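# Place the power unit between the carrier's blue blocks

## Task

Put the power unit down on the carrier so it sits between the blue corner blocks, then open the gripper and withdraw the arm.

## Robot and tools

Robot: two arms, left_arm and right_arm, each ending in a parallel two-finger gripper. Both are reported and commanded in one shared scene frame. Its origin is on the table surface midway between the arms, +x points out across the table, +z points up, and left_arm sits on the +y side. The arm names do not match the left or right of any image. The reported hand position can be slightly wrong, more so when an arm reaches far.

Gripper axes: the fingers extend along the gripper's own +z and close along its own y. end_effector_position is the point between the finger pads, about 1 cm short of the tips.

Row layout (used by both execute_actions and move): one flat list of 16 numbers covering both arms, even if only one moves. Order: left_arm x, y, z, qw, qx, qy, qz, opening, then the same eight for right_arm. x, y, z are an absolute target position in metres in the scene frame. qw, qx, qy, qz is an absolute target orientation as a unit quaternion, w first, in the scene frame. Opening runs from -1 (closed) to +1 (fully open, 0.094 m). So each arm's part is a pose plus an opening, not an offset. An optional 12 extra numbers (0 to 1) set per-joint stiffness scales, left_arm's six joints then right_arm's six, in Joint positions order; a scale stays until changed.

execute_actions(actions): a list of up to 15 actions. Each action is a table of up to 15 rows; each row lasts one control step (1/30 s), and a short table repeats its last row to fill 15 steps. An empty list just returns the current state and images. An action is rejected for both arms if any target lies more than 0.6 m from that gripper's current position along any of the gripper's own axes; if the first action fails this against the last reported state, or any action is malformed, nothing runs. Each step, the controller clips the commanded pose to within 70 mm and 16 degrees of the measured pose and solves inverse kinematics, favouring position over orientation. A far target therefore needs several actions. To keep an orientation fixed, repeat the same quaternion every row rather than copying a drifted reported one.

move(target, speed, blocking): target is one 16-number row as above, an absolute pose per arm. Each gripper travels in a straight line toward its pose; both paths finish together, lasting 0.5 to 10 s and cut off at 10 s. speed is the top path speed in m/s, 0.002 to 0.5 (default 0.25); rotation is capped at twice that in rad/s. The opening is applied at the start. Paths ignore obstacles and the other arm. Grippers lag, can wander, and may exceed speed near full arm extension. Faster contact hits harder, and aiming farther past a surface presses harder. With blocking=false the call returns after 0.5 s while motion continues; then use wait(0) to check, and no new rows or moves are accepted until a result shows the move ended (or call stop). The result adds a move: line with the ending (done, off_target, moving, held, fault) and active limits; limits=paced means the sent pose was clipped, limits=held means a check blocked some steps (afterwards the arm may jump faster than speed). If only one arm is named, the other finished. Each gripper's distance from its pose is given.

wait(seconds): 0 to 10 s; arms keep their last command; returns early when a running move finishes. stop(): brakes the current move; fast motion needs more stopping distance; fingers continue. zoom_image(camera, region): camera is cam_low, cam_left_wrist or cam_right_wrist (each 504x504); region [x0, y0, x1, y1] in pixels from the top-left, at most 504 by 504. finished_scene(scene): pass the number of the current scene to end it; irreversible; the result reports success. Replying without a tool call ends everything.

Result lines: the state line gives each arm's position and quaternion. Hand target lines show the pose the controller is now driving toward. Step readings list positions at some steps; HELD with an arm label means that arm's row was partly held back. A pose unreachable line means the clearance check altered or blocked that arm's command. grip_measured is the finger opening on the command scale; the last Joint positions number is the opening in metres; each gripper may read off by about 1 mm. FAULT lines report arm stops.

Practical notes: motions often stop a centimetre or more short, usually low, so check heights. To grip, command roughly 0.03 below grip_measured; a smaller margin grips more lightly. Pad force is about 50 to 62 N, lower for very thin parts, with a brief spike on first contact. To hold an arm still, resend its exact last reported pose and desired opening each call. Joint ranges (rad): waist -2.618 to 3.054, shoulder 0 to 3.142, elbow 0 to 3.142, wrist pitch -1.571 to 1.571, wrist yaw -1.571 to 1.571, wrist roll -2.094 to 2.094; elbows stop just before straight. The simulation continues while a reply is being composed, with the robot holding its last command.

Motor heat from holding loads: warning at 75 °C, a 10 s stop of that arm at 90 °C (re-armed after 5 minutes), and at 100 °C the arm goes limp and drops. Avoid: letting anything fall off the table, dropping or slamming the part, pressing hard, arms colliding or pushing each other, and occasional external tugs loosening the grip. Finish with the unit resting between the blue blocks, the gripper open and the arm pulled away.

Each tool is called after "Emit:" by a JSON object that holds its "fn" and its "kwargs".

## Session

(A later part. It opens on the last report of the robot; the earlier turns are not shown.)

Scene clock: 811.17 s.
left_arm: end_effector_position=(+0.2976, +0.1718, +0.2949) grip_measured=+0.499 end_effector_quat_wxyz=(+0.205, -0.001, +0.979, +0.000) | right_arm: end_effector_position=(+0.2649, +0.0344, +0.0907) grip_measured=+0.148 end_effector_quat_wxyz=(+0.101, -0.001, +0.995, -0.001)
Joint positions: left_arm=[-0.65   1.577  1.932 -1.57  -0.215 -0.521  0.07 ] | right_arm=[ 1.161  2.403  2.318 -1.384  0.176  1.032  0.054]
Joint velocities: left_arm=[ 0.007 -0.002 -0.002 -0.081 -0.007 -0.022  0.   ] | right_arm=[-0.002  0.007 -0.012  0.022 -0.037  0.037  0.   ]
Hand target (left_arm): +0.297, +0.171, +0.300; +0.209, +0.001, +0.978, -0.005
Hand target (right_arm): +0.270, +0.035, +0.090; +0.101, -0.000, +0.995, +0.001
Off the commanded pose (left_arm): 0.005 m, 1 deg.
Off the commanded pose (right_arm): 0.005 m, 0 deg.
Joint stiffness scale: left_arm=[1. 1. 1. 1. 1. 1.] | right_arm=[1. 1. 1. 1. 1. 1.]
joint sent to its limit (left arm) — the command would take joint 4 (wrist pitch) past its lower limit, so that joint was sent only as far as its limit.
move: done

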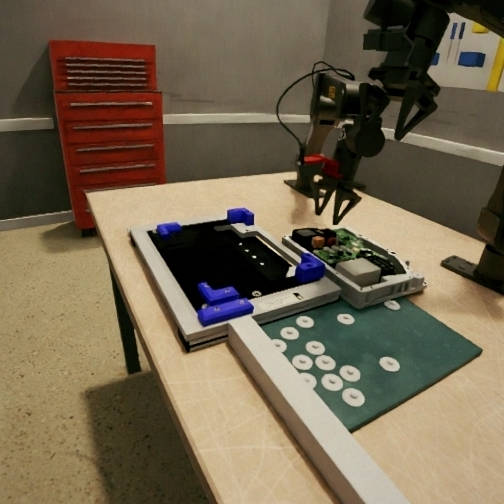

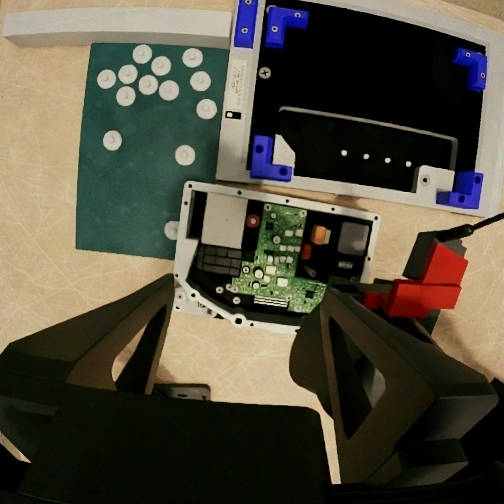

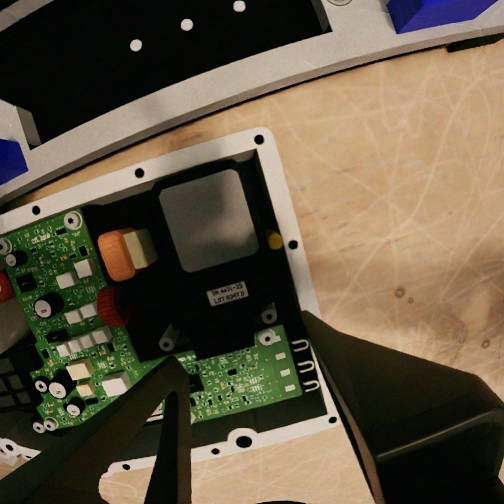

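Emit:
{"fn": "move", "kwargs": {"target": [0.297,0.171,0.30,0.2,0,0.98,0,0.5,0.31,0.03,0.08,0.1,0,0.995,0,0.15], "speed": 0.05}}

Scene clock: 819.73 s.
left_arm: end_effector_position=(+0.2973, +0.1711, +0.2948) grip_measured=+0.499 end_effector_quat_wxyz=(+0.204, -0.001, +0.979, -0.001) | right_arm: end_effector_position=(+0.3094, +0.0323, +0.0846) grip_measured=+0.148 end_effector_quat_wxyz=(+0.107, +0.002, +0.994, +0.008)
Joint positions: left_arm=[-0.65   1.577  1.932 -1.57  -0.211 -0.521  0.07 ] | right_arm=[ 1.081  2.517  2.498 -1.415  0.167  0.956  0.054]
Joint velocities: left_arm=[ 0.007 -0.007  0.002 -0.051 -0.051  0.007 -0.002] | right_arm=[ 0.007 -0.017 -0.002  0.022  0.037 -0.066  0.   ]
Hand target (left_arm): +0.297, +0.171, +0.300; +0.209, +0.001, +0.978, -0.005
Hand target (right_arm): +0.310, +0.030, +0.080; +0.101, -0.000, +0.995, +0.001
Off the commanded pose (left_arm): 0.005 m, 1 deg.
Off the commanded pose (right_arm): 0.005 m, 1 deg.
Joint stiffness scale: left_arm=[1. 1. 1. 1. 1. 1.] | right_arm=[1. 1. 1. 1. 1. 1.]
joint sent to its limit (left arm) — the command would take joint 4 (wrist pitch) past its lower limit, so that joint was sent only as far as its limit.
move: done

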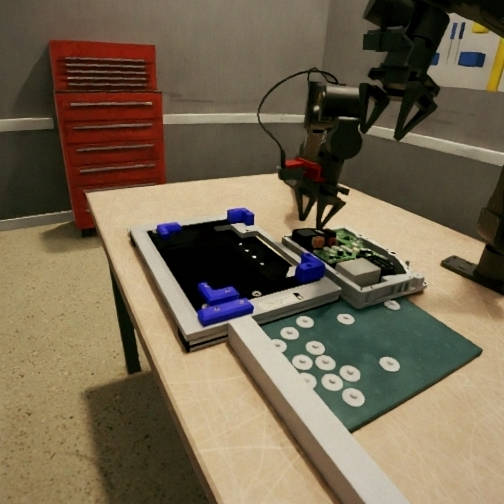

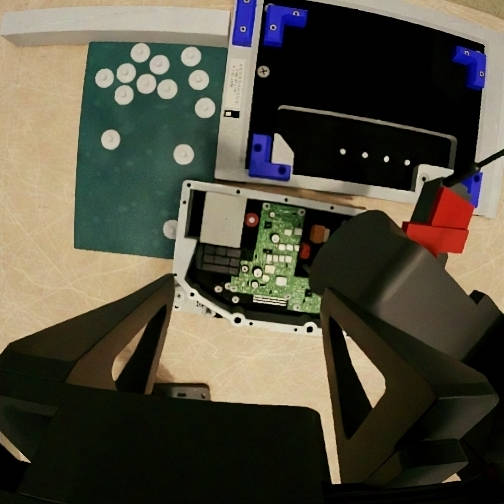

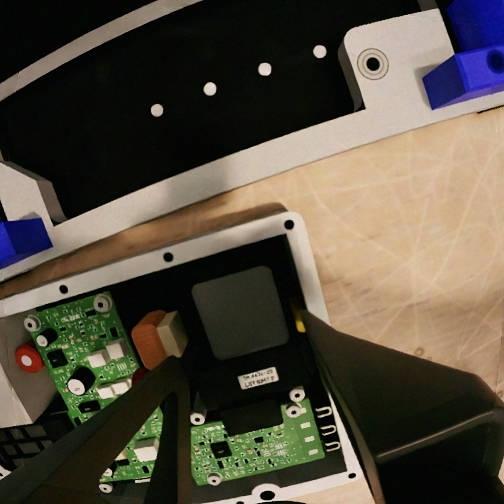

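Emit:
{"fn": "move", "kwargs": {"target": [0.297,0.171,0.30,0.2,0,0.98,0,0.5,0.318,0.032,0.066,0.1,0,0.995,0,-0.02], "speed": 0.02}}

Scene clock: 829.50 s.
left_arm: end_effector_position=(+0.2973, +0.1711, +0.2947) grip_measured=+0.499 end_effector_quat_wxyz=(+0.204, -0.000, +0.979, -0.002) | right_arm: end_effector_position=(+0.3129, +0.0323, +0.0701) grip_measured=-0.018 end_effector_quat_wxyz=(+0.101, -0.001, +0.995, +0.000)
Joint positions: left_arm=[-0.65   1.577  1.932 -1.57  -0.211 -0.521  0.07 ] | right_arm=[ 1.075  2.554  2.511 -1.41   0.165  0.945  0.046]
Joint velocities: left_arm=[-0.012  0.002  0.007  0.081 -0.037 -0.007 -0.001] | right_arm=[-0.002 -0.002 -0.012  0.007  0.037 -0.051  0.   ]
Hand target (left_arm): +0.297, +0.171, +0.300; +0.209, +0.001, +0.978, -0.005
Hand target (right_arm): +0.318, +0.032, +0.066; +0.100, +0.000, +0.995, +0.000
Off the commanded pose (left_arm): 0.005 m, 1 deg.
Off the commanded pose (right_arm): 0.007 m, 0 deg.
Joint stiffness scale: left_arm=[1. 1. 1. 1. 1. 1.] | right_arm=[1. 1. 1. 1. 1. 1.]
joint sent to its limit (left arm) — the command would take joint 4 (wrist pitch) past its lower limit, so that joint was sent only as far as its limit.
move: done

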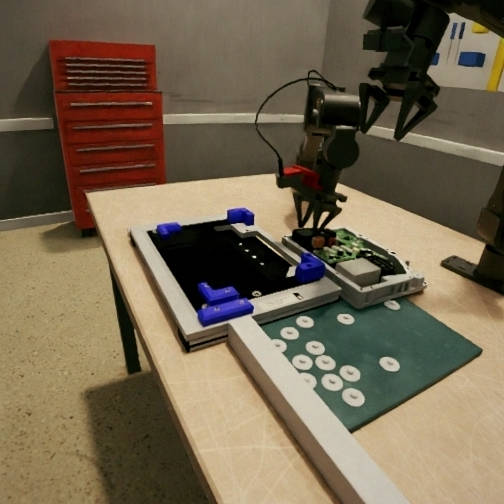

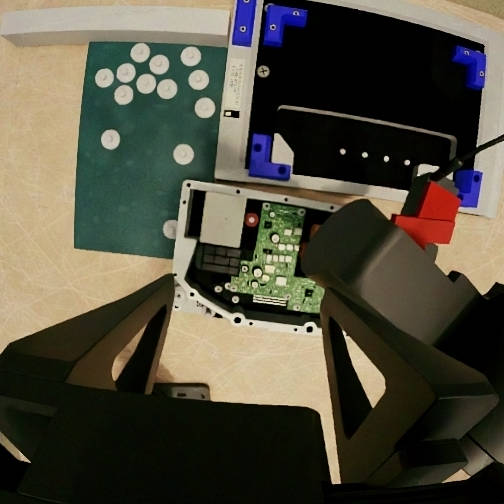

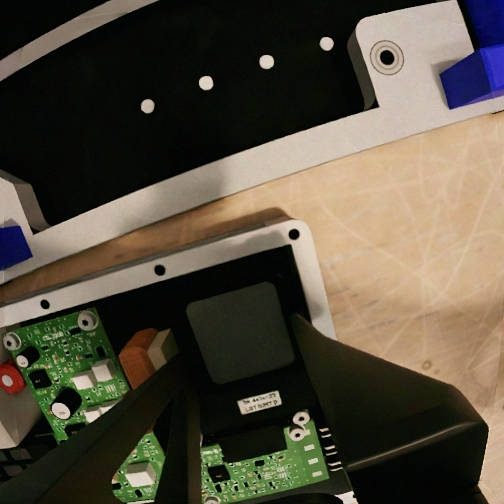

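Emit:
{"fn": "move", "kwargs": {"target": [0.297,0.171,0.30,0.2,0,0.98,0,0.5,0.316,0.033,0.045,0.1,0,0.995,0,-0.02], "speed": 0.015}}

Emit:
{"fn": "execute_actions", "kwargs": {"actions": [[[0.297,0.171,0.30,0.2,0,0.98,0,0.5,0.316,0.033,0.05,0.1,0,0.995,0,-0.6]],[[0.297,0.171,0.30,0.2,0,0.98,0,0.5,0.316,0.033,0.05,0.1,0,0.995,0,-0.6]]]}}

Scene clock: 838.60 s.
left_arm: end_effector_position=(+0.2973, +0.1711, +0.2947) grip_measured=+0.499 end_effector_quat_wxyz=(+0.204, -0.000, +0.979, -0.002) | right_arm: end_effector_position=(+0.3143, +0.0343, +0.0680) grip_measured=-0.018 end_effector_quat_wxyz=(+0.109, +0.000, +0.994, +0.011)
Joint positions: left_arm=[-0.65   1.577  1.932 -1.57  -0.211 -0.521  0.07 ] | right_arm=[ 1.075  2.512  2.422 -1.335  0.165  0.945  0.046]
Joint velocities: left_arm=[ 0.002 -0.007  0.007 -0.11  -0.022 -0.007 -0.001] | right_arm=[-0.002 -0.012 -0.007 -0.007  0.007 -0.022 -0.   ]
Hand target (left_arm): +0.297, +0.171, +0.300; +0.209, +0.001, +0.978, -0.005
Hand target (right_arm): +0.315, +0.032, +0.045; +0.100, +0.000, +0.995, -0.000
Off the commanded pose (left_arm): 0.005 m, 1 deg.
Off the commanded pose (right_arm): 0.023 m, 2 deg.
Joint stiffness scale: left_arm=[1. 1. 1. 1. 1. 1.] | right_arm=[1. 1. 1. 1. 1. 1.]
joint sent to its limit (left arm) — the command would take joint 4 (wrist pitch) past its lower limit, so that joint was sent only as far as its limit.
move: off_target (right_arm)

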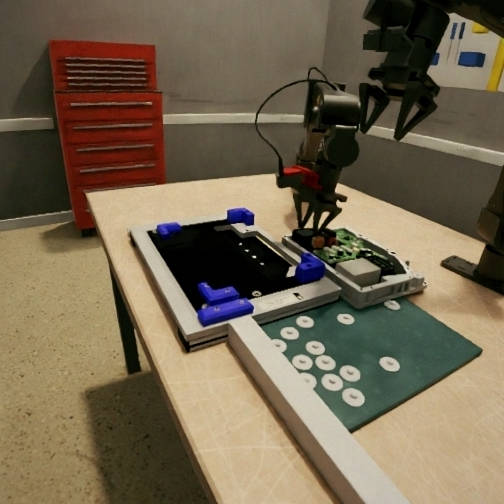

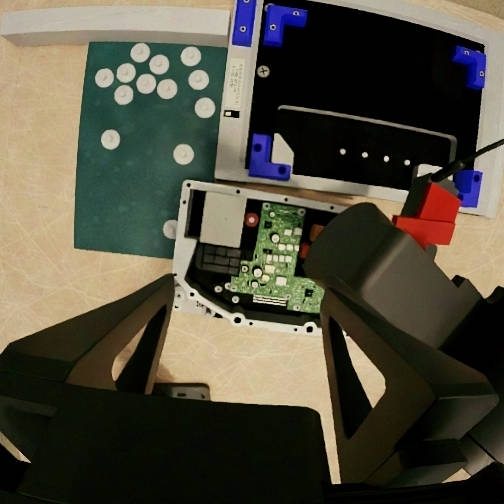

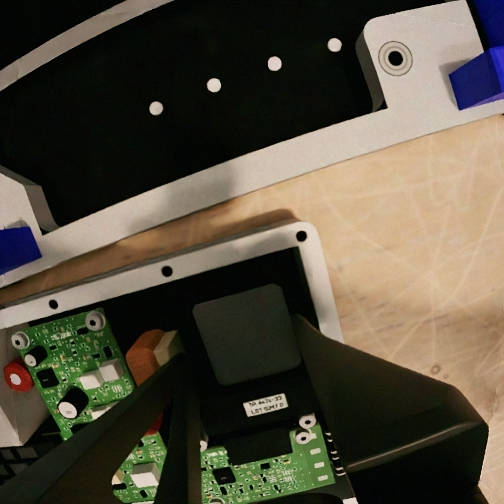

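Scene clock: 839.60 s.
left_arm: end_effector_position=(+0.2973, +0.1711, +0.2947) grip_measured=+0.499 end_effector_quat_wxyz=(+0.204, -0.000, +0.979, -0.002) | right_arm: end_effector_position=(+0.3178, +0.0420, +0.0700) grip_measured=-0.598 end_effector_quat_wxyz=(+0.116, +0.000, +0.993, +0.027)
Joint positions: left_arm=[-0.65   1.577  1.932 -1.57  -0.211 -0.521  0.07 ] | right_arm=[ 1.076  2.512  2.425 -1.304  0.159  0.945  0.019]
Joint velocities: left_arm=[ 0.007 -0.012  0.027  0.051 -0.066  0.007  0.   ] | right_arm=[-0.007 -0.002 -0.012  0.007 -0.007  0.081 -0.001]
Hand target (left_arm): +0.297, +0.171, +0.300; +0.209, +0.001, +0.978, -0.005
Hand target (right_arm): +0.316, +0.033, +0.051; +0.100, +0.000, +0.995, +0.000
Off the commanded pose (left_arm): 0.005 m, 1 deg.
Off the commanded pose (right_arm): 0.022 m, 4 deg.
Joint stiffness scale: left_arm=[1. 1. 1. 1. 1. 1.] | right_arm=[1. 1. 1. 1. 1. 1.]
joint sent to its limit (left arm) — the command would take joint 4 (wrist pitch) past its lower limit, so that joint was sent only as far as its limit.
Step readings (end_effector_position; steps 1 to 15: 1st action; 16 to 30: 2nd action):
0: left_arm (+0.2973, +0.1711, +0.2947) | right_arm (+0.3143, +0.0343, +0.0680)
1: left_arm (+0.2973, +0.1711, +0.2947) | right_arm (+0.3145, +0.0337, +0.0680)
2: left_arm (+0.2973, +0.1711, +0.2947) | right_arm (+0.3164, +0.0389, +0.0694)
4: left_arm (+0.2973, +0.1711, +0.2947) | right_arm (+0.3176, +0.0417, +0.0700)
8: left_arm (+0.2973, +0.1711, +0.2947) | right_arm (+0.3178, +0.0420, +0.0700)
15: left_arm (+0.2973, +0.1711, +0.2947) | right_arm (+0.3178, +0.0420, +0.0700)
16: left_arm (+0.2973, +0.1711, +0.2947) | right_arm (+0.3178, +0.0420, +0.0700)
17: left_arm (+0.2973, +0.1711, +0.2947) | right_arm (+0.3178, +0.0420, +0.0700)
19: left_arm (+0.2973, +0.1711, +0.2947) | right_arm (+0.3178, +0.0420, +0.0700)
23: left_arm (+0.2973, +0.1711, +0.2947) | right_arm (+0.3178, +0.0420, +0.0700)
30: end_effector_position above

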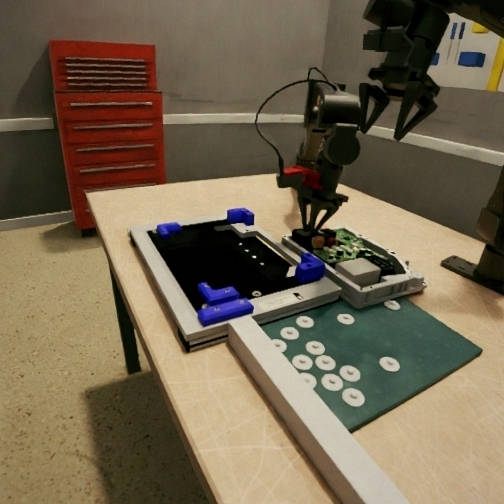

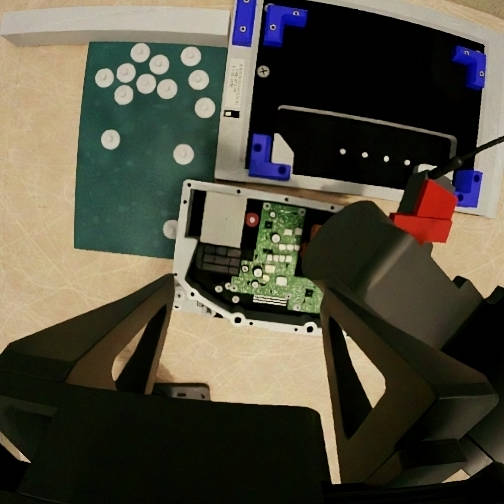

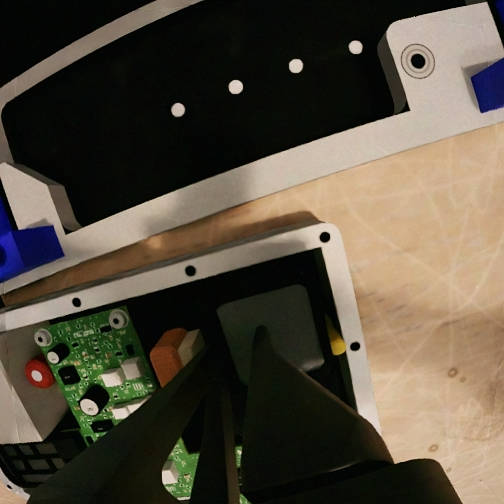

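Emit:
{"fn": "execute_actions", "kwargs": {"actions": [[[0.297,0.171,0.30,0.2,0,0.98,0,0.5,0.316,0.03,0.09,0.1,0,0.995,0,0.55]],[[0.297,0.171,0.30,0.2,0,0.98,0,0.5,0.316,0.022,0.09,0.1,0,0.995,0,0.55]],[[0.297,0.171,0.30,0.2,0,0.98,0,0.5,0.316,0.022,0.09,0.1,0,0.995,0,0.55]],[[0.297,0.171,0.30,0.2,0,0.98,0,0.5,0.316,0.022,0.07,0.1,0,0.995,0,0.55]],[[0.297,0.171,0.30,0.2,0,0.98,0,0.5,0.316,0.022,0.07,0.1,0,0.995,0,0.55]]]}}

Scene clock: 851.47 s.
left_arm: end_effector_position=(+0.2962, +0.1714, +0.2947) grip_measured=+0.499 end_effector_quat_wxyz=(+0.203, +0.000, +0.979, -0.001) | right_arm: end_effector_position=(+0.3093, +0.0213, +0.0615) grip_measured=+0.548 end_effector_quat_wxyz=(+0.088, -0.003, +0.996, -0.012)
Joint positions: left_arm=[-0.65   1.576  1.932 -1.574 -0.209 -0.52   0.07 ] | right_arm=[ 1.065  2.52   2.418 -1.384  0.158  0.936  0.073]
Joint velocities: left_arm=[-0.007 -0.012  0.007 -0.022  0.007  0.051 -0.   ] | right_arm=[-0.002 -0.022  0.022 -0.066 -0.022  0.007  0.   ]
Hand target (left_arm): +0.297, +0.171, +0.300; +0.209, +0.001, +0.978, -0.005
Hand target (right_arm): +0.316, +0.022, +0.070; +0.100, -0.000, +0.995, -0.000
Off the commanded pose (left_arm): 0.005 m, 0 deg.
Off the commanded pose (right_arm): 0.011 m, 2 deg.
Joint stiffness scale: left_arm=[1. 1. 1. 1. 1. 1.] | right_arm=[1. 1. 1. 1. 1. 1.]
joint sent to its limit (left arm) — the command would take joint 4 (wrist pitch) past its lower limit, so that joint was sent only as far as its limit.
Step readings (end_effector_position; steps 1 to 15: 1st action; 16 to 30: 2nd action; 31 to 45: 3rd action; 46 to 60: 4th action; 61 to 75: 5th action):
0: left_arm (+0.2973, +0.1711, +0.2947) | right_arm (+0.3178, +0.0420, +0.0700)
1: left_arm (+0.2973, +0.1711, +0.2947) | right_arm (+0.3176, +0.0418, +0.0734)
2: left_arm (+0.2973, +0.1711, +0.2947) | right_arm (+0.3175, +0.0416, +0.0758)
4: left_arm (+0.2973, +0.1711, +0.2947) | right_arm (+0.3182, +0.0427, +0.0847)
8: left_arm (+0.2962, +0.1714, +0.2947) | right_arm (+0.3199, +0.0387, +0.0954)
15: left_arm (+0.2962, +0.1714, +0.2947) | right_arm (+0.3181, +0.0356, +0.0967)
16: left_arm (+0.2962, +0.1714, +0.2947) | right_arm (+0.3175, +0.0347, +0.0950)
17: left_arm (+0.2962, +0.1714, +0.2947) | right_arm (+0.3160, +0.0324, +0.0927)
19: left_arm (+0.2962, +0.1714, +0.2947) | right_arm (+0.3130, +0.0282, +0.0881)
23: left_arm (+0.2962, +0.1714, +0.2947) | right_arm (+0.3105, +0.0246, +0.0817)
30: left_arm (+0.2962, +0.1714, +0.2947) | right_arm (+0.3113, +0.0257, +0.0841)
31: left_arm (+0.2962, +0.1714, +0.2947) | right_arm (+0.3114, +0.0259, +0.0847)
32: left_arm (+0.2962, +0.1714, +0.2947) | right_arm (+0.3115, +0.0260, +0.0852)
34: left_arm (+0.2962, +0.1714, +0.2947) | right_arm (+0.3117, +0.0263, +0.0858)
38: left_arm (+0.2962, +0.1714, +0.2947) | right_arm (+0.3118, +0.0264, +0.0859)
45: left_arm (+0.2962, +0.1714, +0.2947) | right_arm (+0.3118, +0.0265, +0.0859)
46: left_arm (+0.2962, +0.1714, +0.2947) | right_arm (+0.3118, +0.0264, +0.0838)
47: left_arm (+0.2962, +0.1714, +0.2947) | right_arm (+0.3109, +0.0252, +0.0811)
49: left_arm (+0.2962, +0.1714, +0.2947) | right_arm (+0.3085, +0.0218, +0.0737)
53: left_arm (+0.2962, +0.1714, +0.2947) | right_arm (+0.3074, +0.0203, +0.0624)
60: left_arm (+0.2962, +0.1714, +0.2947) | right_arm (+0.3088, +0.0213, +0.0615)
61: left_arm (+0.2962, +0.1714, +0.2947) | right_arm (+0.3090, +0.0213, +0.0615)
62: left_arm (+0.2962, +0.1714, +0.2947) | right_arm (+0.3090, +0.0213, +0.0615)
64: left_arm (+0.2962, +0.1714, +0.2947) | right_arm (+0.3093, +0.0212, +0.0615)
68: left_arm (+0.2962, +0.1714, +0.2947) | right_arm (+0.3093, +0.0213, +0.0615)
75: end_effector_position above

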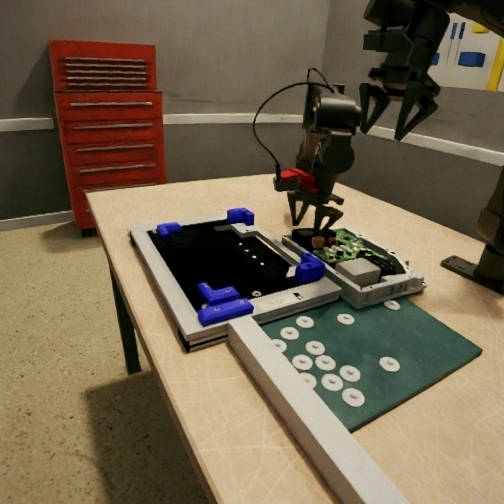

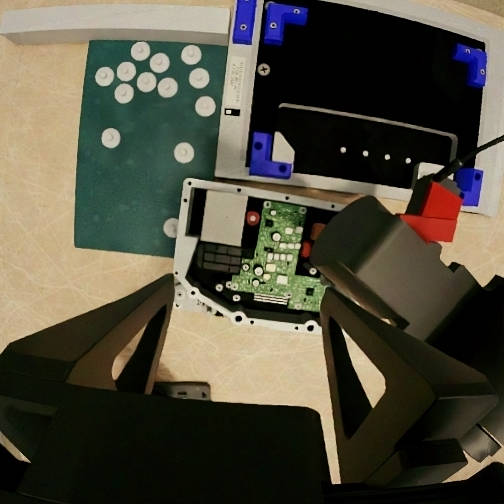

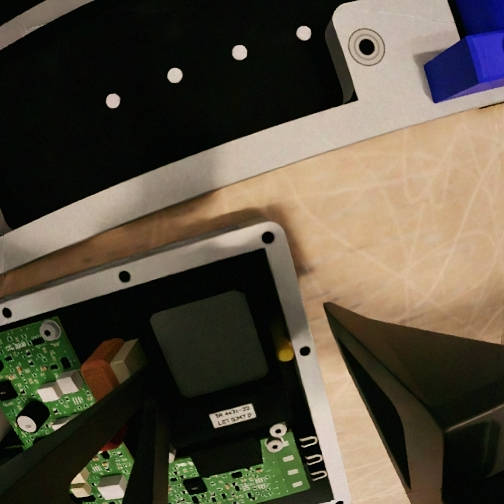

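Emit:
{"fn": "execute_actions", "kwargs": {"actions": [[[0.297,0.171,0.30,0.2,0,0.98,0,0.5,0.298,0.024,0.065,0.1,0,0.995,0,0.55]],[[0.297,0.171,0.30,0.2,0,0.98,0,0.5,0.298,0.024,0.05,0.1,0,0.995,0,0.55]],[[0.297,0.171,0.30,0.2,0,0.98,0,0.5,0.298,0.024,0.05,0.1,0,0.995,0,0.55]]]}}

Scene clock: 861.23 s.
left_arm: end_effector_position=(+0.2962, +0.1714, +0.2947) grip_measured=+0.499 end_effector_quat_wxyz=(+0.203, +0.000, +0.979, -0.001) | right_arm: end_effector_position=(+0.3085, +0.0209, +0.0554) grip_measured=+0.549 end_effector_quat_wxyz=(+0.112, +0.010, +0.994, -0.000)
Joint positions: left_arm=[-0.65   1.576  1.932 -1.574 -0.209 -0.52   0.07 ] | right_arm=[ 1.076  2.434  2.229 -1.237  0.185  0.966  0.073]
Joint velocities: left_arm=[-0.012  0.007 -0.027 -0.037 -0.066  0.066 -0.001] | right_arm=[-0.007 -0.002 -0.002  0.007  0.081  0.022 -0.   ]
Hand target (left_arm): +0.297, +0.171, +0.300; +0.209, +0.001, +0.978, -0.005
Hand target (right_arm): +0.298, +0.024, +0.050; +0.100, +0.000, +0.995, -0.000
Off the commanded pose (left_arm): 0.005 m, 0 deg.
Off the commanded pose (right_arm): 0.012 m, 2 deg.
Joint stiffness scale: left_arm=[1. 1. 1. 1. 1. 1.] | right_arm=[1. 1. 1. 1. 1. 1.]
joint sent to its limit (left arm) — the command would take joint 4 (wrist pitch) past its lower limit, so that joint was sent only as far as its limit.
Step readings (end_effector_position; steps 1 to 15: 1st action; 16 to 30: 2nd action; 31 to 45: 3rd action):
0: left_arm (+0.2962, +0.1714, +0.2947) | right_arm (+0.3093, +0.0213, +0.0615)
1: left_arm (+0.2962, +0.1714, +0.2947) | right_arm (+0.3086, +0.0207, +0.0609)
2: left_arm (+0.2962, +0.1714, +0.2947) | right_arm (+0.3067, +0.0187, +0.0601)
4: left_arm (+0.2962, +0.1714, +0.2947) | right_arm (+0.3056, +0.0189, +0.0611)
8: left_arm (+0.2962, +0.1714, +0.2947) | right_arm (+0.3039, +0.0201, +0.0638)
15: left_arm (+0.2962, +0.1714, +0.2947) | right_arm (+0.3043, +0.0223, +0.0634)
16: left_arm (+0.2962, +0.1714, +0.2947) | right_arm (+0.3043, +0.0219, +0.0619)
17: left_arm (+0.2962, +0.1714, +0.2947) | right_arm (+0.3048, +0.0217, +0.0607)
19: left_arm (+0.2962, +0.1714, +0.2947) | right_arm (+0.3065, +0.0216, +0.0581)
23: left_arm (+0.2962, +0.1714, +0.2947) | right_arm (+0.3082, +0.0210, +0.0558)
30: left_arm (+0.2962, +0.1714, +0.2947) | right_arm (+0.3085, +0.0209, +0.0554)
31: left_arm (+0.2962, +0.1714, +0.2947) | right_arm (+0.3085, +0.0209, +0.0554)
32: left_arm (+0.2962, +0.1714, +0.2947) | right_arm (+0.3085, +0.0209, +0.0554)
34: left_arm (+0.2962, +0.1714, +0.2947) | right_arm (+0.3085, +0.0209, +0.0554)
38: left_arm (+0.2962, +0.1714, +0.2947) | right_arm (+0.3085, +0.0209, +0.0554)
45: end_effector_position above

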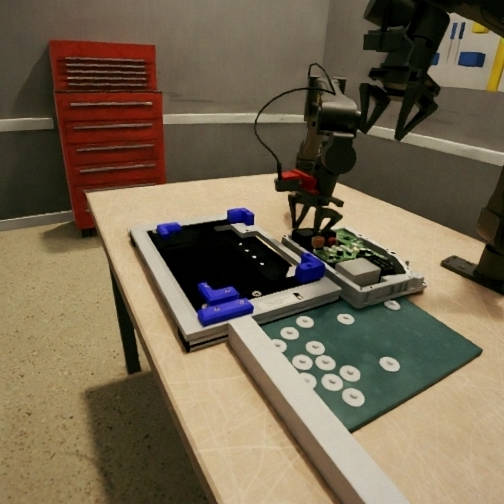

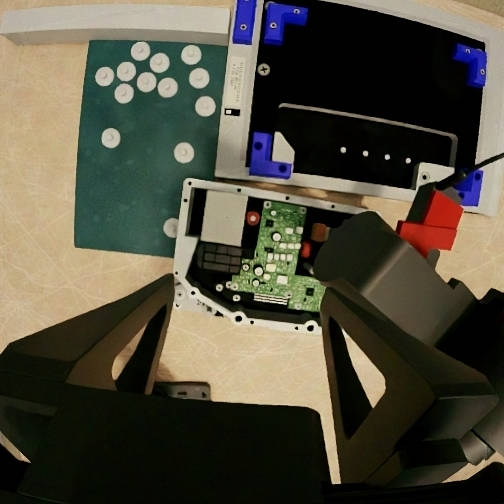

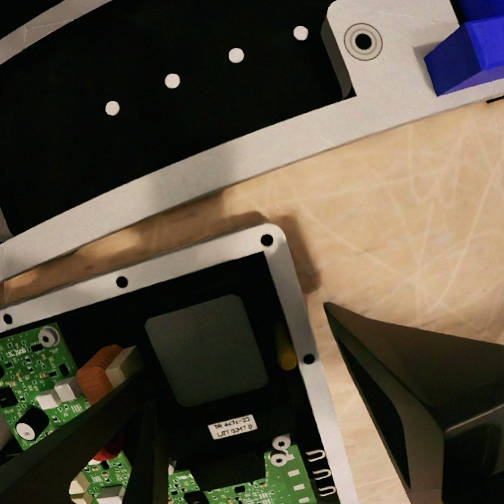

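Emit:
{"fn": "execute_actions", "kwargs": {"actions": [[[0.297,0.171,0.30,0.2,0,0.98,0,0.5,0.30,0.02,0.10,0.1,0,0.995,0,0.3]],[[0.297,0.171,0.30,0.2,0,0.98,0,0.5,0.24,-0.003,0.10,0.1,0,0.995,0,0]],[[0.297,0.171,0.30,0.2,0,0.98,0,0.5,0.24,-0.003,0.085,0.1,0,0.995,0,0]],[[0.297,0.171,0.30,0.2,0,0.98,0,0.5,0.24,-0.003,0.085,0.1,0,0.995,0,0]]]}}

Scene clock: 883.93 s.
left_arm: end_effector_position=(+0.2962, +0.1714, +0.2947) grip_measured=+0.499 end_effector_quat_wxyz=(+0.203, +0.000, +0.979, -0.001) | right_arm: end_effector_position=(+0.2359, +0.0013, +0.0842) grip_measured=+0.002 end_effector_quat_wxyz=(+0.097, -0.008, +0.995, +0.002)
Joint positions: left_arm=[-0.65   1.576  1.932 -1.574 -0.209 -0.52   0.07 ] | right_arm=[ 1.176  2.171  1.9   -1.2    0.166  1.034  0.047]
Joint velocities: left_arm=[-0.007 -0.002 -0.012 -0.066  0.007  0.007 -0.002] | right_arm=[-0.017 -0.002  0.002  0.022 -0.007  0.022 -0.001]
Hand target (left_arm): +0.297, +0.171, +0.300; +0.209, +0.001, +0.978, -0.005
Hand target (right_arm): +0.240, -0.003, +0.085; +0.100, -0.000, +0.995, -0.000
Off the commanded pose (left_arm): 0.005 m, 0 deg.
Off the commanded pose (right_arm): 0.006 m, 1 deg.
Joint stiffness scale: left_arm=[1. 1. 1. 1. 1. 1.] | right_arm=[1. 1. 1. 1. 1. 1.]
joint sent to its limit (left arm) — the command would take joint 4 (wrist pitch) past its lower limit, so that joint was sent only as far as its limit.
Step readings (end_effector_position; steps 1 to 15: 1st action; 16 to 30: 2nd action; 31 to 45: 3rd action; 46 to 60: 4th action):
0: left_arm (+0.2962, +0.1714, +0.2947) | right_arm (+0.3085, +0.0209, +0.0554)
1: left_arm (+0.2962, +0.1714, +0.2947) | right_arm (+0.3086, +0.0216, +0.0597)
2: left_arm (+0.2962, +0.1714, +0.2947) | right_arm (+0.3089, +0.0239, +0.0644)
4: left_arm (+0.2962, +0.1714, +0.2947) | right_arm (+0.3088, +0.0266, +0.0792)
8: left_arm (+0.2962, +0.1714, +0.2947) | right_arm (+0.3107, +0.0297, +0.1024)
15: left_arm (+0.2962, +0.1714, +0.2947) | right_arm (+0.3052, +0.0224, +0.1056)
16: left_arm (+0.2962, +0.1714, +0.2947) | right_arm (+0.3013, +0.0204, +0.1034)
17: left_arm (+0.2962, +0.1714, +0.2947) | right_arm (+0.2912, +0.0114, +0.0997)
19: left_arm (+0.2962, +0.1714, +0.2947) | right_arm (+0.2647, -0.0058, +0.0931)
23: left_arm (+0.2962, +0.1714, +0.2947) | right_arm (+0.2310, -0.0132, +0.0918)
30: left_arm (+0.2962, +0.1714, +0.2947) | right_arm (+0.2343, -0.0015, +0.0991)
31: left_arm (+0.2962, +0.1714, +0.2947) | right_arm (+0.2349, -0.0005, +0.0972)
32: left_arm (+0.2962, +0.1714, +0.2947) | right_arm (+0.2348, -0.0006, +0.0945)
34: left_arm (+0.2962, +0.1714, +0.2947) | right_arm (+0.2337, -0.0027, +0.0880)
38: left_arm (+0.2962, +0.1714, +0.2947) | right_arm (+0.2335, -0.0030, +0.0837)
45: left_arm (+0.2962, +0.1714, +0.2947) | right_arm (+0.2355, +0.0006, +0.0841)
46: left_arm (+0.2962, +0.1714, +0.2947) | right_arm (+0.2356, +0.0007, +0.0841)
47: left_arm (+0.2962, +0.1714, +0.2947) | right_arm (+0.2357, +0.0009, +0.0841)
49: left_arm (+0.2962, +0.1714, +0.2947) | right_arm (+0.2358, +0.0010, +0.0841)
53: left_arm (+0.2962, +0.1714, +0.2947) | right_arm (+0.2359, +0.0012, +0.0841)
60: end_effector_position above

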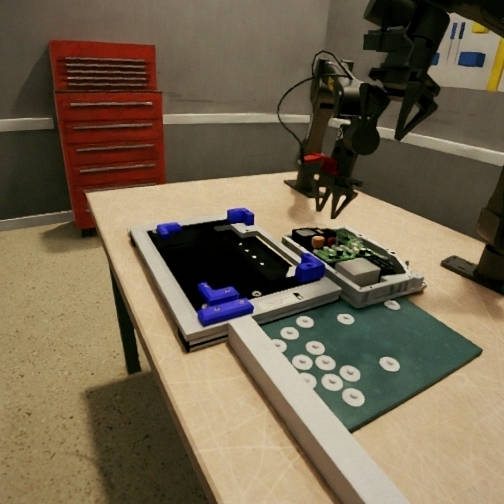

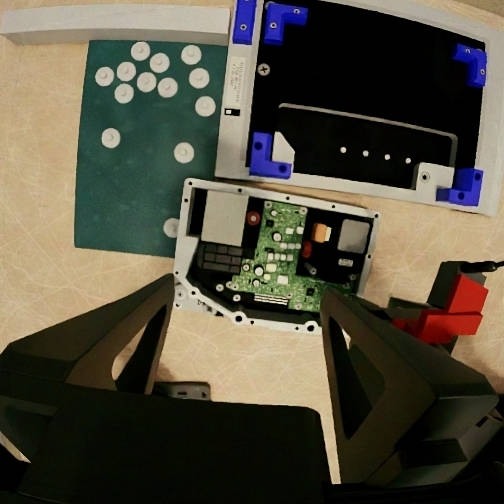

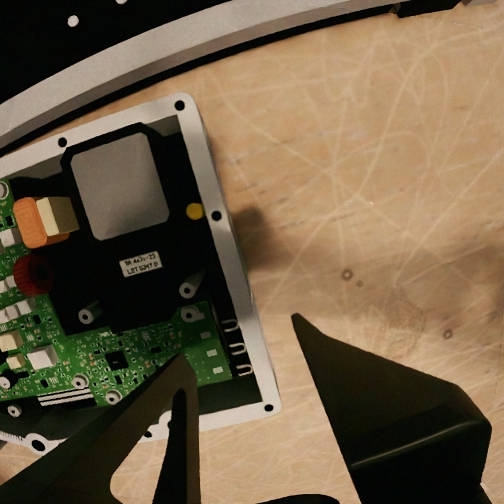

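Emit:
{"fn": "move", "kwargs": {"target": [0.297,0.171,0.30,0.2,0,0.98,0,0.5,0.236,-0.003,0.05,0.1,0,0.995,0,0], "speed": 0.02}}

Emit:
{"fn": "execute_actions", "kwargs": {"actions": [[[0.297,0.171,0.30,0.2,0,0.98,0,0.5,0.236,-0.003,0.055,0.1,0,0.995,0,-1]],[[0.297,0.171,0.30,0.2,0,0.98,0,0.5,0.236,-0.003,0.055,0.1,0,0.995,0,-1]]]}}

Scene clock: 897.13 s.
left_arm: end_effector_position=(+0.2962, +0.1714, +0.2947) grip_measured=+0.499 end_effector_quat_wxyz=(+0.203, +0.000, +0.979, -0.001) | right_arm: end_effector_position=(+0.2359, +0.0012, +0.0544) grip_measured=+0.002 end_effector_quat_wxyz=(+0.099, -0.004, +0.995, +0.007)
Joint positions: left_arm=[-0.65   1.576  1.932 -1.574 -0.209 -0.52   0.07 ] | right_arm=[ 1.176  2.171  1.781 -1.07   0.166  1.042  0.047]
Joint velocities: left_arm=[-0.007  0.002  0.002 -0.051  0.007 -0.022 -0.   ] | right_arm=[-0.017  0.007 -0.007 -0.037 -0.037  0.007 -0.001]
Hand target (left_arm): +0.297, +0.171, +0.300; +0.209, +0.001, +0.978, -0.005
Hand target (right_arm): +0.236, -0.003, +0.050; +0.100, -0.000, +0.995, -0.000
Off the commanded pose (left_arm): 0.005 m, 0 deg.
Off the commanded pose (right_arm): 0.006 m, 1 deg.
Joint stiffness scale: left_arm=[1. 1. 1. 1. 1. 1.] | right_arm=[1. 1. 1. 1. 1. 1.]
joint sent to its limit (left arm) — the command would take joint 4 (wrist pitch) past its lower limit, so that joint was sent only as far as its limit.
move: done

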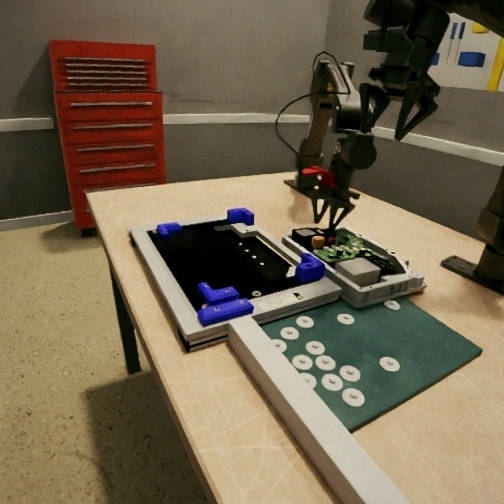

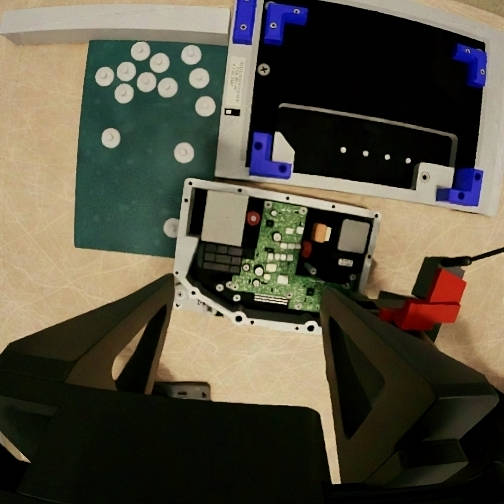

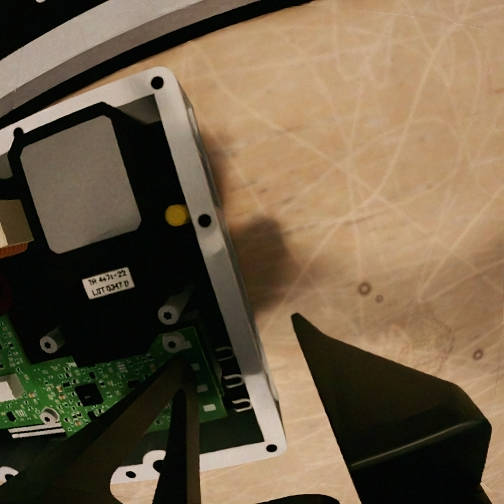

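Scene clock: 898.13 s.
left_arm: end_effector_position=(+0.2962, +0.1714, +0.2947) grip_measured=+0.499 end_effector_quat_wxyz=(+0.203, +0.000, +0.979, -0.001) | right_arm: end_effector_position=(+0.2359, +0.0012, +0.0544) grip_measured=-0.994 end_effector_quat_wxyz=(+0.099, -0.003, +0.995, +0.007)
Joint positions: left_arm=[-0.65   1.576  1.932 -1.574 -0.209 -0.52   0.07 ] | right_arm=[ 1.176  2.171  1.781 -1.07   0.166  1.043  0.   ]
Joint velocities: left_arm=[ 0.002  0.007 -0.007 -0.007 -0.007  0.037 -0.001] | right_arm=[-0.022  0.022 -0.007 -0.037  0.007 -0.007 -0.   ]
Hand target (left_arm): +0.297, +0.171, +0.300; +0.209, +0.001, +0.978, -0.005
Hand target (right_arm): +0.236, -0.003, +0.055; +0.100, +0.000, +0.995, +0.000
Off the commanded pose (left_arm): 0.005 m, 0 deg.
Off the commanded pose (right_arm): 0.004 m, 1 deg.
Joint stiffness scale: left_arm=[1. 1. 1. 1. 1. 1.] | right_arm=[1. 1. 1. 1. 1. 1.]
joint sent to its limit (left arm) — the command would take joint 4 (wrist pitch) past its lower limit, so that joint was sent only as far as its limit.
Step readings (end_effector_position; steps 1 to 15: 1st action; 16 to 30: 2nd action):
0: left_arm (+0.2962, +0.1714, +0.2947) | right_arm (+0.2359, +0.0012, +0.0544)
1: left_arm (+0.2962, +0.1714, +0.2947) | right_arm (+0.2359, +0.0012, +0.0544)
2: left_arm (+0.2962, +0.1714, +0.2947) | right_arm (+0.2359, +0.0012, +0.0544)
4: left_arm (+0.2962, +0.1714, +0.2947) | right_arm (+0.2359, +0.0012, +0.0544)
8: left_arm (+0.2962, +0.1714, +0.2947) | right_arm (+0.2359, +0.0012, +0.0544)
15: left_arm (+0.2962, +0.1714, +0.2947) | right_arm (+0.2359, +0.0012, +0.0544)
16: left_arm (+0.2962, +0.1714, +0.2947) | right_arm (+0.2359, +0.0012, +0.0544)
17: left_arm (+0.2962, +0.1714, +0.2947) | right_arm (+0.2359, +0.0012, +0.0544)
19: left_arm (+0.2962, +0.1714, +0.2947) | right_arm (+0.2359, +0.0012, +0.0544)
23: left_arm (+0.2962, +0.1714, +0.2947) | right_arm (+0.2359, +0.0012, +0.0544)
30: end_effector_position above

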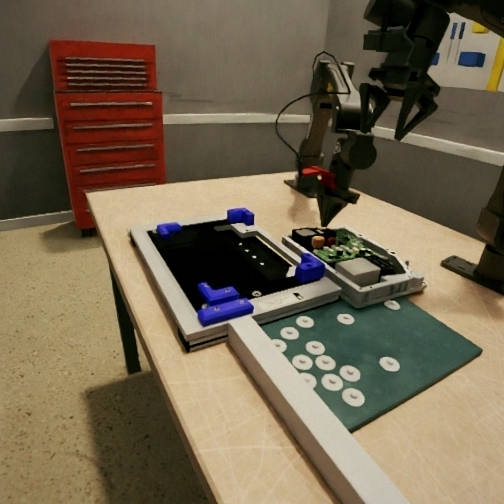

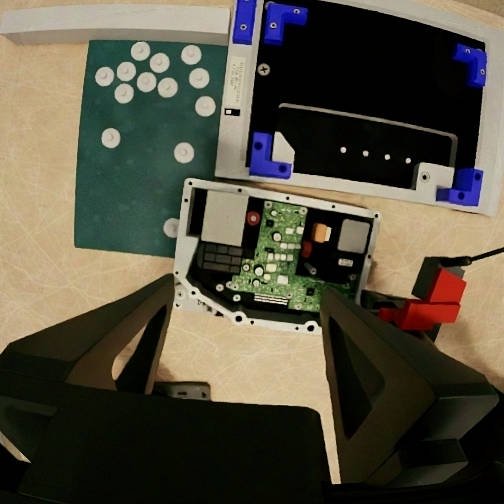

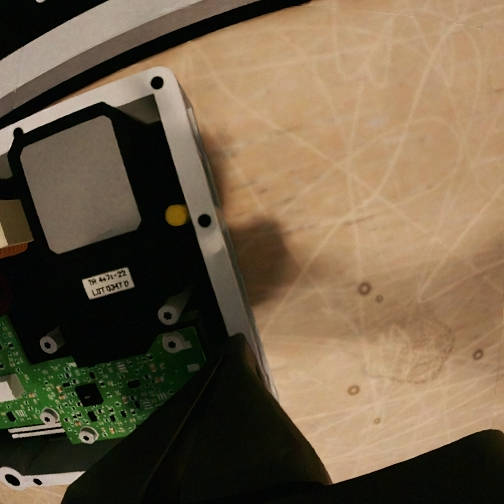

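Emit:
{"fn": "execute_actions", "kwargs": {"actions": [[[0.297,0.171,0.30,0.2,0,0.98,0,0.5,0.236,-0.003,0.06,0.1,0,0.995,0,0]],[[0.297,0.171,0.30,0.2,0,0.98,0,0.5,0.236,-0.003,0.04,0.1,0,0.995,0,0]],[[0.297,0.171,0.30,0.2,0,0.98,0,0.5,0.236,-0.003,0.025,0.1,0,0.995,0,0]],[[0.297,0.171,0.30,0.2,0,0.98,0,0.5,0.236,-0.003,0.025,0.1,0,0.995,0,0]],[[0.297,0.171,0.30,0.2,0,0.98,0,0.5,0.236,-0.003,0.03,0.1,0,0.995,0,-1]],[[0.297,0.171,0.30,0.2,0,0.98,0,0.5,0.236,-0.003,0.03,0.1,0,0.995,0,-1]]]}}

Scene clock: 910.93 s.
left_arm: end_effector_position=(+0.2962, +0.1714, +0.2947) grip_measured=+0.499 end_effector_quat_wxyz=(+0.203, +0.000, +0.979, -0.001) | right_arm: end_effector_position=(+0.2384, +0.0068, +0.0486) grip_measured=-0.994 end_effector_quat_wxyz=(+0.109, -0.001, +0.994, +0.027)
Joint positions: left_arm=[-0.65   1.576  1.932 -1.574 -0.209 -0.52   0.07 ] | right_arm=[ 1.176  2.157  1.73  -0.989  0.164  1.044  0.   ]
Joint velocities: left_arm=[-0.012 -0.002 -0.007 -0.007 -0.037 -0.007 -0.   ] | right_arm=[ 0.012  0.017 -0.002  0.007  0.007  0.007 -0.001]
Hand target (left_arm): +0.297, +0.171, +0.300; +0.209, +0.001, +0.978, -0.005
Hand target (right_arm): +0.236, -0.003, +0.031; +0.100, +0.000, +0.995, +0.000
Off the commanded pose (left_arm): 0.005 m, 0 deg.
Off the commanded pose (right_arm): 0.021 m, 3 deg.
Joint stiffness scale: left_arm=[1. 1. 1. 1. 1. 1.] | right_arm=[1. 1. 1. 1. 1. 1.]
joint sent to its limit (left arm) — the command would take joint 4 (wrist pitch) past its lower limit, so that joint was sent only as far as its limit.
Step readings (end_effector_position; steps 1 to 15: 1st action; 16 to 30: 2nd action; 31 to 45: 3rd action; 46 to 60: 4th action; 61 to 75: 5th action; 76 to 90: 6th action):
0: left_arm (+0.2962, +0.1714, +0.2947) | right_arm (+0.2359, +0.0012, +0.0544)
1: left_arm (+0.2962, +0.1714, +0.2947) | right_arm (+0.2358, +0.0010, +0.0543)
2: left_arm (+0.2962, +0.1714, +0.2947) | right_arm (+0.2355, +0.0006, +0.0543)
4: left_arm (+0.2962, +0.1714, +0.2947) | right_arm (+0.2350, -0.0003, +0.0542)
8: left_arm (+0.2962, +0.1714, +0.2947) | right_arm (+0.2347, -0.0009, +0.0541)
15: left_arm (+0.2962, +0.1714, +0.2947) | right_arm (+0.2347, -0.0009, +0.0541)
16: left_arm (+0.2962, +0.1714, +0.2947) | right_arm (+0.2348, -0.0008, +0.0530)
17: left_arm (+0.2962, +0.1714, +0.2947) | right_arm (+0.2349, -0.0006, +0.0532)
19: left_arm (+0.2962, +0.1714, +0.2947) | right_arm (+0.2351, -0.0003, +0.0531)
23: left_arm (+0.2962, +0.1714, +0.2947) | right_arm (+0.2357, +0.0007, +0.0530)
30: left_arm (+0.2962, +0.1714, +0.2947) | right_arm (+0.2357, +0.0007, +0.0530)
31: left_arm (+0.2962, +0.1714, +0.2947) | right_arm (+0.2356, +0.0007, +0.0521)
32: left_arm (+0.2962, +0.1714, +0.2947) | right_arm (+0.2356, +0.0006, +0.0520)
34: left_arm (+0.2962, +0.1714, +0.2947) | right_arm (+0.2357, +0.0008, +0.0519)
38: left_arm (+0.2962, +0.1714, +0.2947) | right_arm (+0.2357, +0.0007, +0.0518)
45: left_arm (+0.2962, +0.1714, +0.2947) | right_arm (+0.2357, +0.0007, +0.0518)
46: left_arm (+0.2962, +0.1714, +0.2947) | right_arm (+0.2357, +0.0007, +0.0518)
47: left_arm (+0.2962, +0.1714, +0.2947) | right_arm (+0.2357, +0.0007, +0.0518)
49: left_arm (+0.2962, +0.1714, +0.2947) | right_arm (+0.2357, +0.0007, +0.0519)
53: left_arm (+0.2962, +0.1714, +0.2947) | right_arm (+0.2357, +0.0007, +0.0519)
60: left_arm (+0.2962, +0.1714, +0.2947) | right_arm (+0.2357, +0.0007, +0.0519)
61: left_arm (+0.2962, +0.1714, +0.2947) | right_arm (+0.2360, +0.0022, +0.0520)
62: left_arm (+0.2962, +0.1714, +0.2947) | right_arm (+0.2374, +0.0052, +0.0525)
64: left_arm (+0.2962, +0.1714, +0.2947) | right_arm (+0.2386, +0.0075, +0.0521)
68: left_arm (+0.2962, +0.1714, +0.2947) | right_arm (+0.2384, +0.0068, +0.0486)
75: left_arm (+0.2962, +0.1714, +0.2947) | right_arm (+0.2384, +0.0068, +0.0486)
76: left_arm (+0.2962, +0.1714, +0.2947) | right_arm (+0.2384, +0.0068, +0.0486)
77: left_arm (+0.2962, +0.1714, +0.2947) | right_arm (+0.2384, +0.0068, +0.0486)
79: left_arm (+0.2962, +0.1714, +0.2947) | right_arm (+0.2384, +0.0068, +0.0486)
83: left_arm (+0.2962, +0.1714, +0.2947) | right_arm (+0.2384, +0.0068, +0.0486)
90: end_effector_position above

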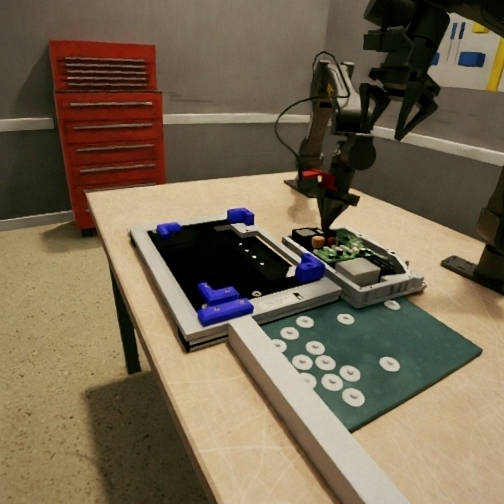

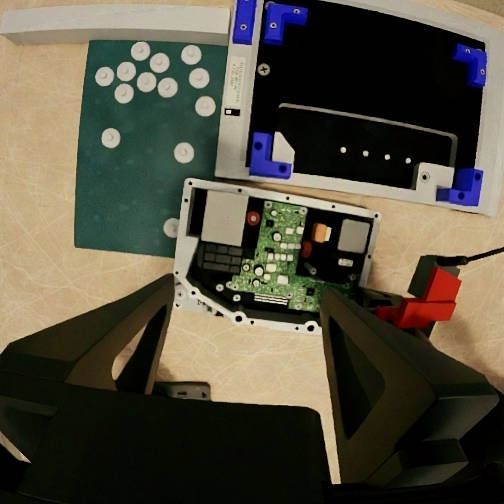

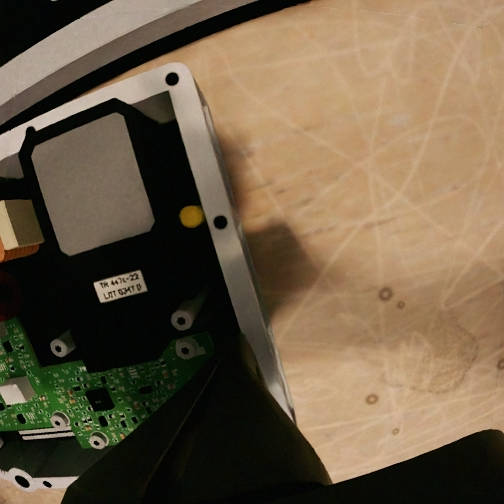

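Emit:
{"fn": "execute_actions", "kwargs": {"actions": [[[0.297,0.171,0.30,0.2,0,0.98,0,0.5,0.238,0.0,0.075,0.1,0,0.995,0,-0.2]],[[0.297,0.171,0.30,0.2,0,0.98,0,0.5,0.268,0.0,0.075,0.1,0,0.995,0,-0.2]],[[0.297,0.171,0.30,0.2,0,0.98,0,0.5,0.268,0.0,0.075,0.1,0,0.995,0,-0.2]],[[0.297,0.171,0.30,0.2,0,0.98,0,0.5,0.268,0.0,0.055,0.1,0,0.995,0,-0.2]],[[0.297,0.171,0.30,0.2,0,0.98,0,0.5,0.268,0.0,0.035,0.1,0,0.995,0,-0.2]],[[0.297,0.171,0.30,0.2,0,0.98,0,0.5,0.268,0.0,0.035,0.1,0,0.995,0,-0.2]]]}}

Scene clock: 928.20 s.
left_arm: end_effector_position=(+0.2962, +0.1714, +0.2947) grip_measured=+0.499 end_effector_quat_wxyz=(+0.203, +0.000, +0.979, -0.001) | right_arm: end_effector_position=(+0.2705, +0.0015, +0.0625) grip_measured=-0.202 end_effector_quat_wxyz=(+0.108, +0.007, +0.994, +0.017)
Joint positions: left_arm=[-0.65   1.576  1.932 -1.574 -0.209 -0.52   0.07 ] | right_arm=[ 1.11   2.215  1.88  -1.089  0.163  0.995  0.037]
Joint velocities: left_arm=[-0.002 -0.017  0.017  0.007  0.007 -0.007 -0.001] | right_arm=[ 0.002 -0.017  0.012 -0.037 -0.037 -0.007 -0.   ]
Hand target (left_arm): +0.297, +0.171, +0.300; +0.209, +0.001, +0.978, -0.005
Hand target (right_arm): +0.267, -0.001, +0.036; +0.100, +0.000, +0.995, -0.000
Off the commanded pose (left_arm): 0.005 m, 0 deg.
Off the commanded pose (right_arm): 0.028 m, 2 deg.
Joint stiffness scale: left_arm=[1. 1. 1. 1. 1. 1.] | right_arm=[1. 1. 1. 1. 1. 1.]
joint sent to its limit (left arm) — the command would take joint 4 (wrist pitch) past its lower limit, so that joint was sent only as far as its limit.
Step readings (end_effector_position; steps 1 to 15: 1st action; 16 to 30: 2nd action; 31 to 45: 3rd action; 46 to 60: 4th action; 61 to 75: 5th action; 76 to 90: 6th action):
0: left_arm (+0.2962, +0.1714, +0.2947) | right_arm (+0.2384, +0.0068, +0.0486)
1: left_arm (+0.2962, +0.1714, +0.2947) | right_arm (+0.2383, +0.0066, +0.0517)
2: left_arm (+0.2962, +0.1714, +0.2947) | right_arm (+0.2382, +0.0059, +0.0550)
4: left_arm (+0.2962, +0.1714, +0.2947) | right_arm (+0.2389, +0.0069, +0.0649)
8: left_arm (+0.2962, +0.1714, +0.2947) | right_arm (+0.2408, +0.0103, +0.0758)
15: left_arm (+0.2962, +0.1714, +0.2947) | right_arm (+0.2372, +0.0038, +0.0750)
16: left_arm (+0.2962, +0.1714, +0.2947) | right_arm (+0.2384, +0.0034, +0.0755)
17: left_arm (+0.2962, +0.1714, +0.2947) | right_arm (+0.2422, +0.0051, +0.0765)
19: left_arm (+0.2962, +0.1714, +0.2947) | right_arm (+0.2544, +0.0071, +0.0784)
23: left_arm (+0.2962, +0.1714, +0.2947) | right_arm (+0.2694, +0.0022, +0.0789)
30: left_arm (+0.2962, +0.1714, +0.2947) | right_arm (+0.2694, -0.0002, +0.0784)
31: left_arm (+0.2962, +0.1714, +0.2947) | right_arm (+0.2693, -0.0002, +0.0785)
32: left_arm (+0.2962, +0.1714, +0.2947) | right_arm (+0.2693, -0.0002, +0.0787)
34: left_arm (+0.2962, +0.1714, +0.2947) | right_arm (+0.2694, -0.0001, +0.0791)
38: left_arm (+0.2962, +0.1714, +0.2947) | right_arm (+0.2694, -0.0001, +0.0794)
45: left_arm (+0.2962, +0.1714, +0.2947) | right_arm (+0.2693, -0.0003, +0.0794)
46: left_arm (+0.2962, +0.1714, +0.2947) | right_arm (+0.2694, -0.0000, +0.0777)
47: left_arm (+0.2962, +0.1714, +0.2947) | right_arm (+0.2698, +0.0005, +0.0758)
49: left_arm (+0.2962, +0.1714, +0.2947) | right_arm (+0.2691, -0.0005, +0.0694)
53: left_arm (+0.2962, +0.1714, +0.2947) | right_arm (+0.2694, -0.0003, +0.0643)
60: left_arm (+0.2962, +0.1714, +0.2947) | right_arm (+0.2704, +0.0013, +0.0645)
61: left_arm (+0.2962, +0.1714, +0.2947) | right_arm (+0.2704, +0.0013, +0.0624)
62: left_arm (+0.2962, +0.1714, +0.2947) | right_arm (+0.2704, +0.0014, +0.0626)
64: left_arm (+0.2962, +0.1714, +0.2947) | right_arm (+0.2705, +0.0014, +0.0625)
68: left_arm (+0.2962, +0.1714, +0.2947) | right_arm (+0.2705, +0.0015, +0.0623)
75: left_arm (+0.2962, +0.1714, +0.2947) | right_arm (+0.2705, +0.0015, +0.0623)
76: left_arm (+0.2962, +0.1714, +0.2947) | right_arm (+0.2705, +0.0015, +0.0625)
77: left_arm (+0.2962, +0.1714, +0.2947) | right_arm (+0.2705, +0.0015, +0.0625)
79: left_arm (+0.2962, +0.1714, +0.2947) | right_arm (+0.2705, +0.0015, +0.0625)
83: left_arm (+0.2962, +0.1714, +0.2947) | right_arm (+0.2705, +0.0015, +0.0625)
90: end_effector_position above

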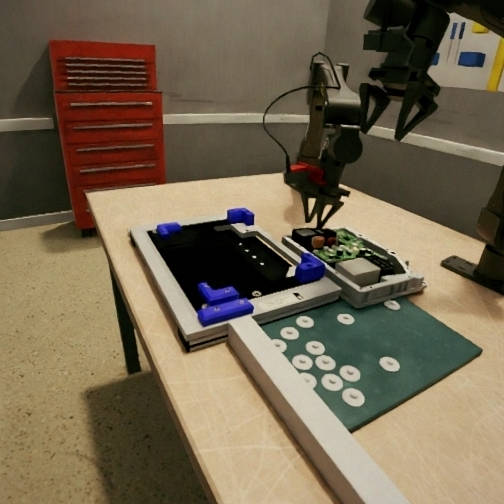

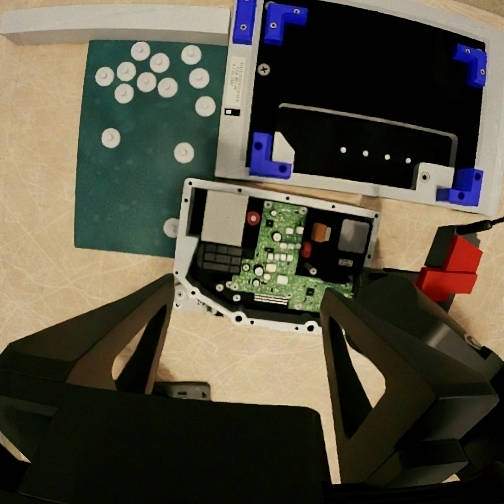

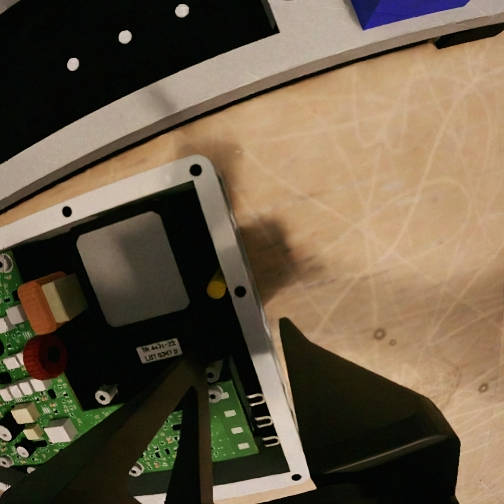

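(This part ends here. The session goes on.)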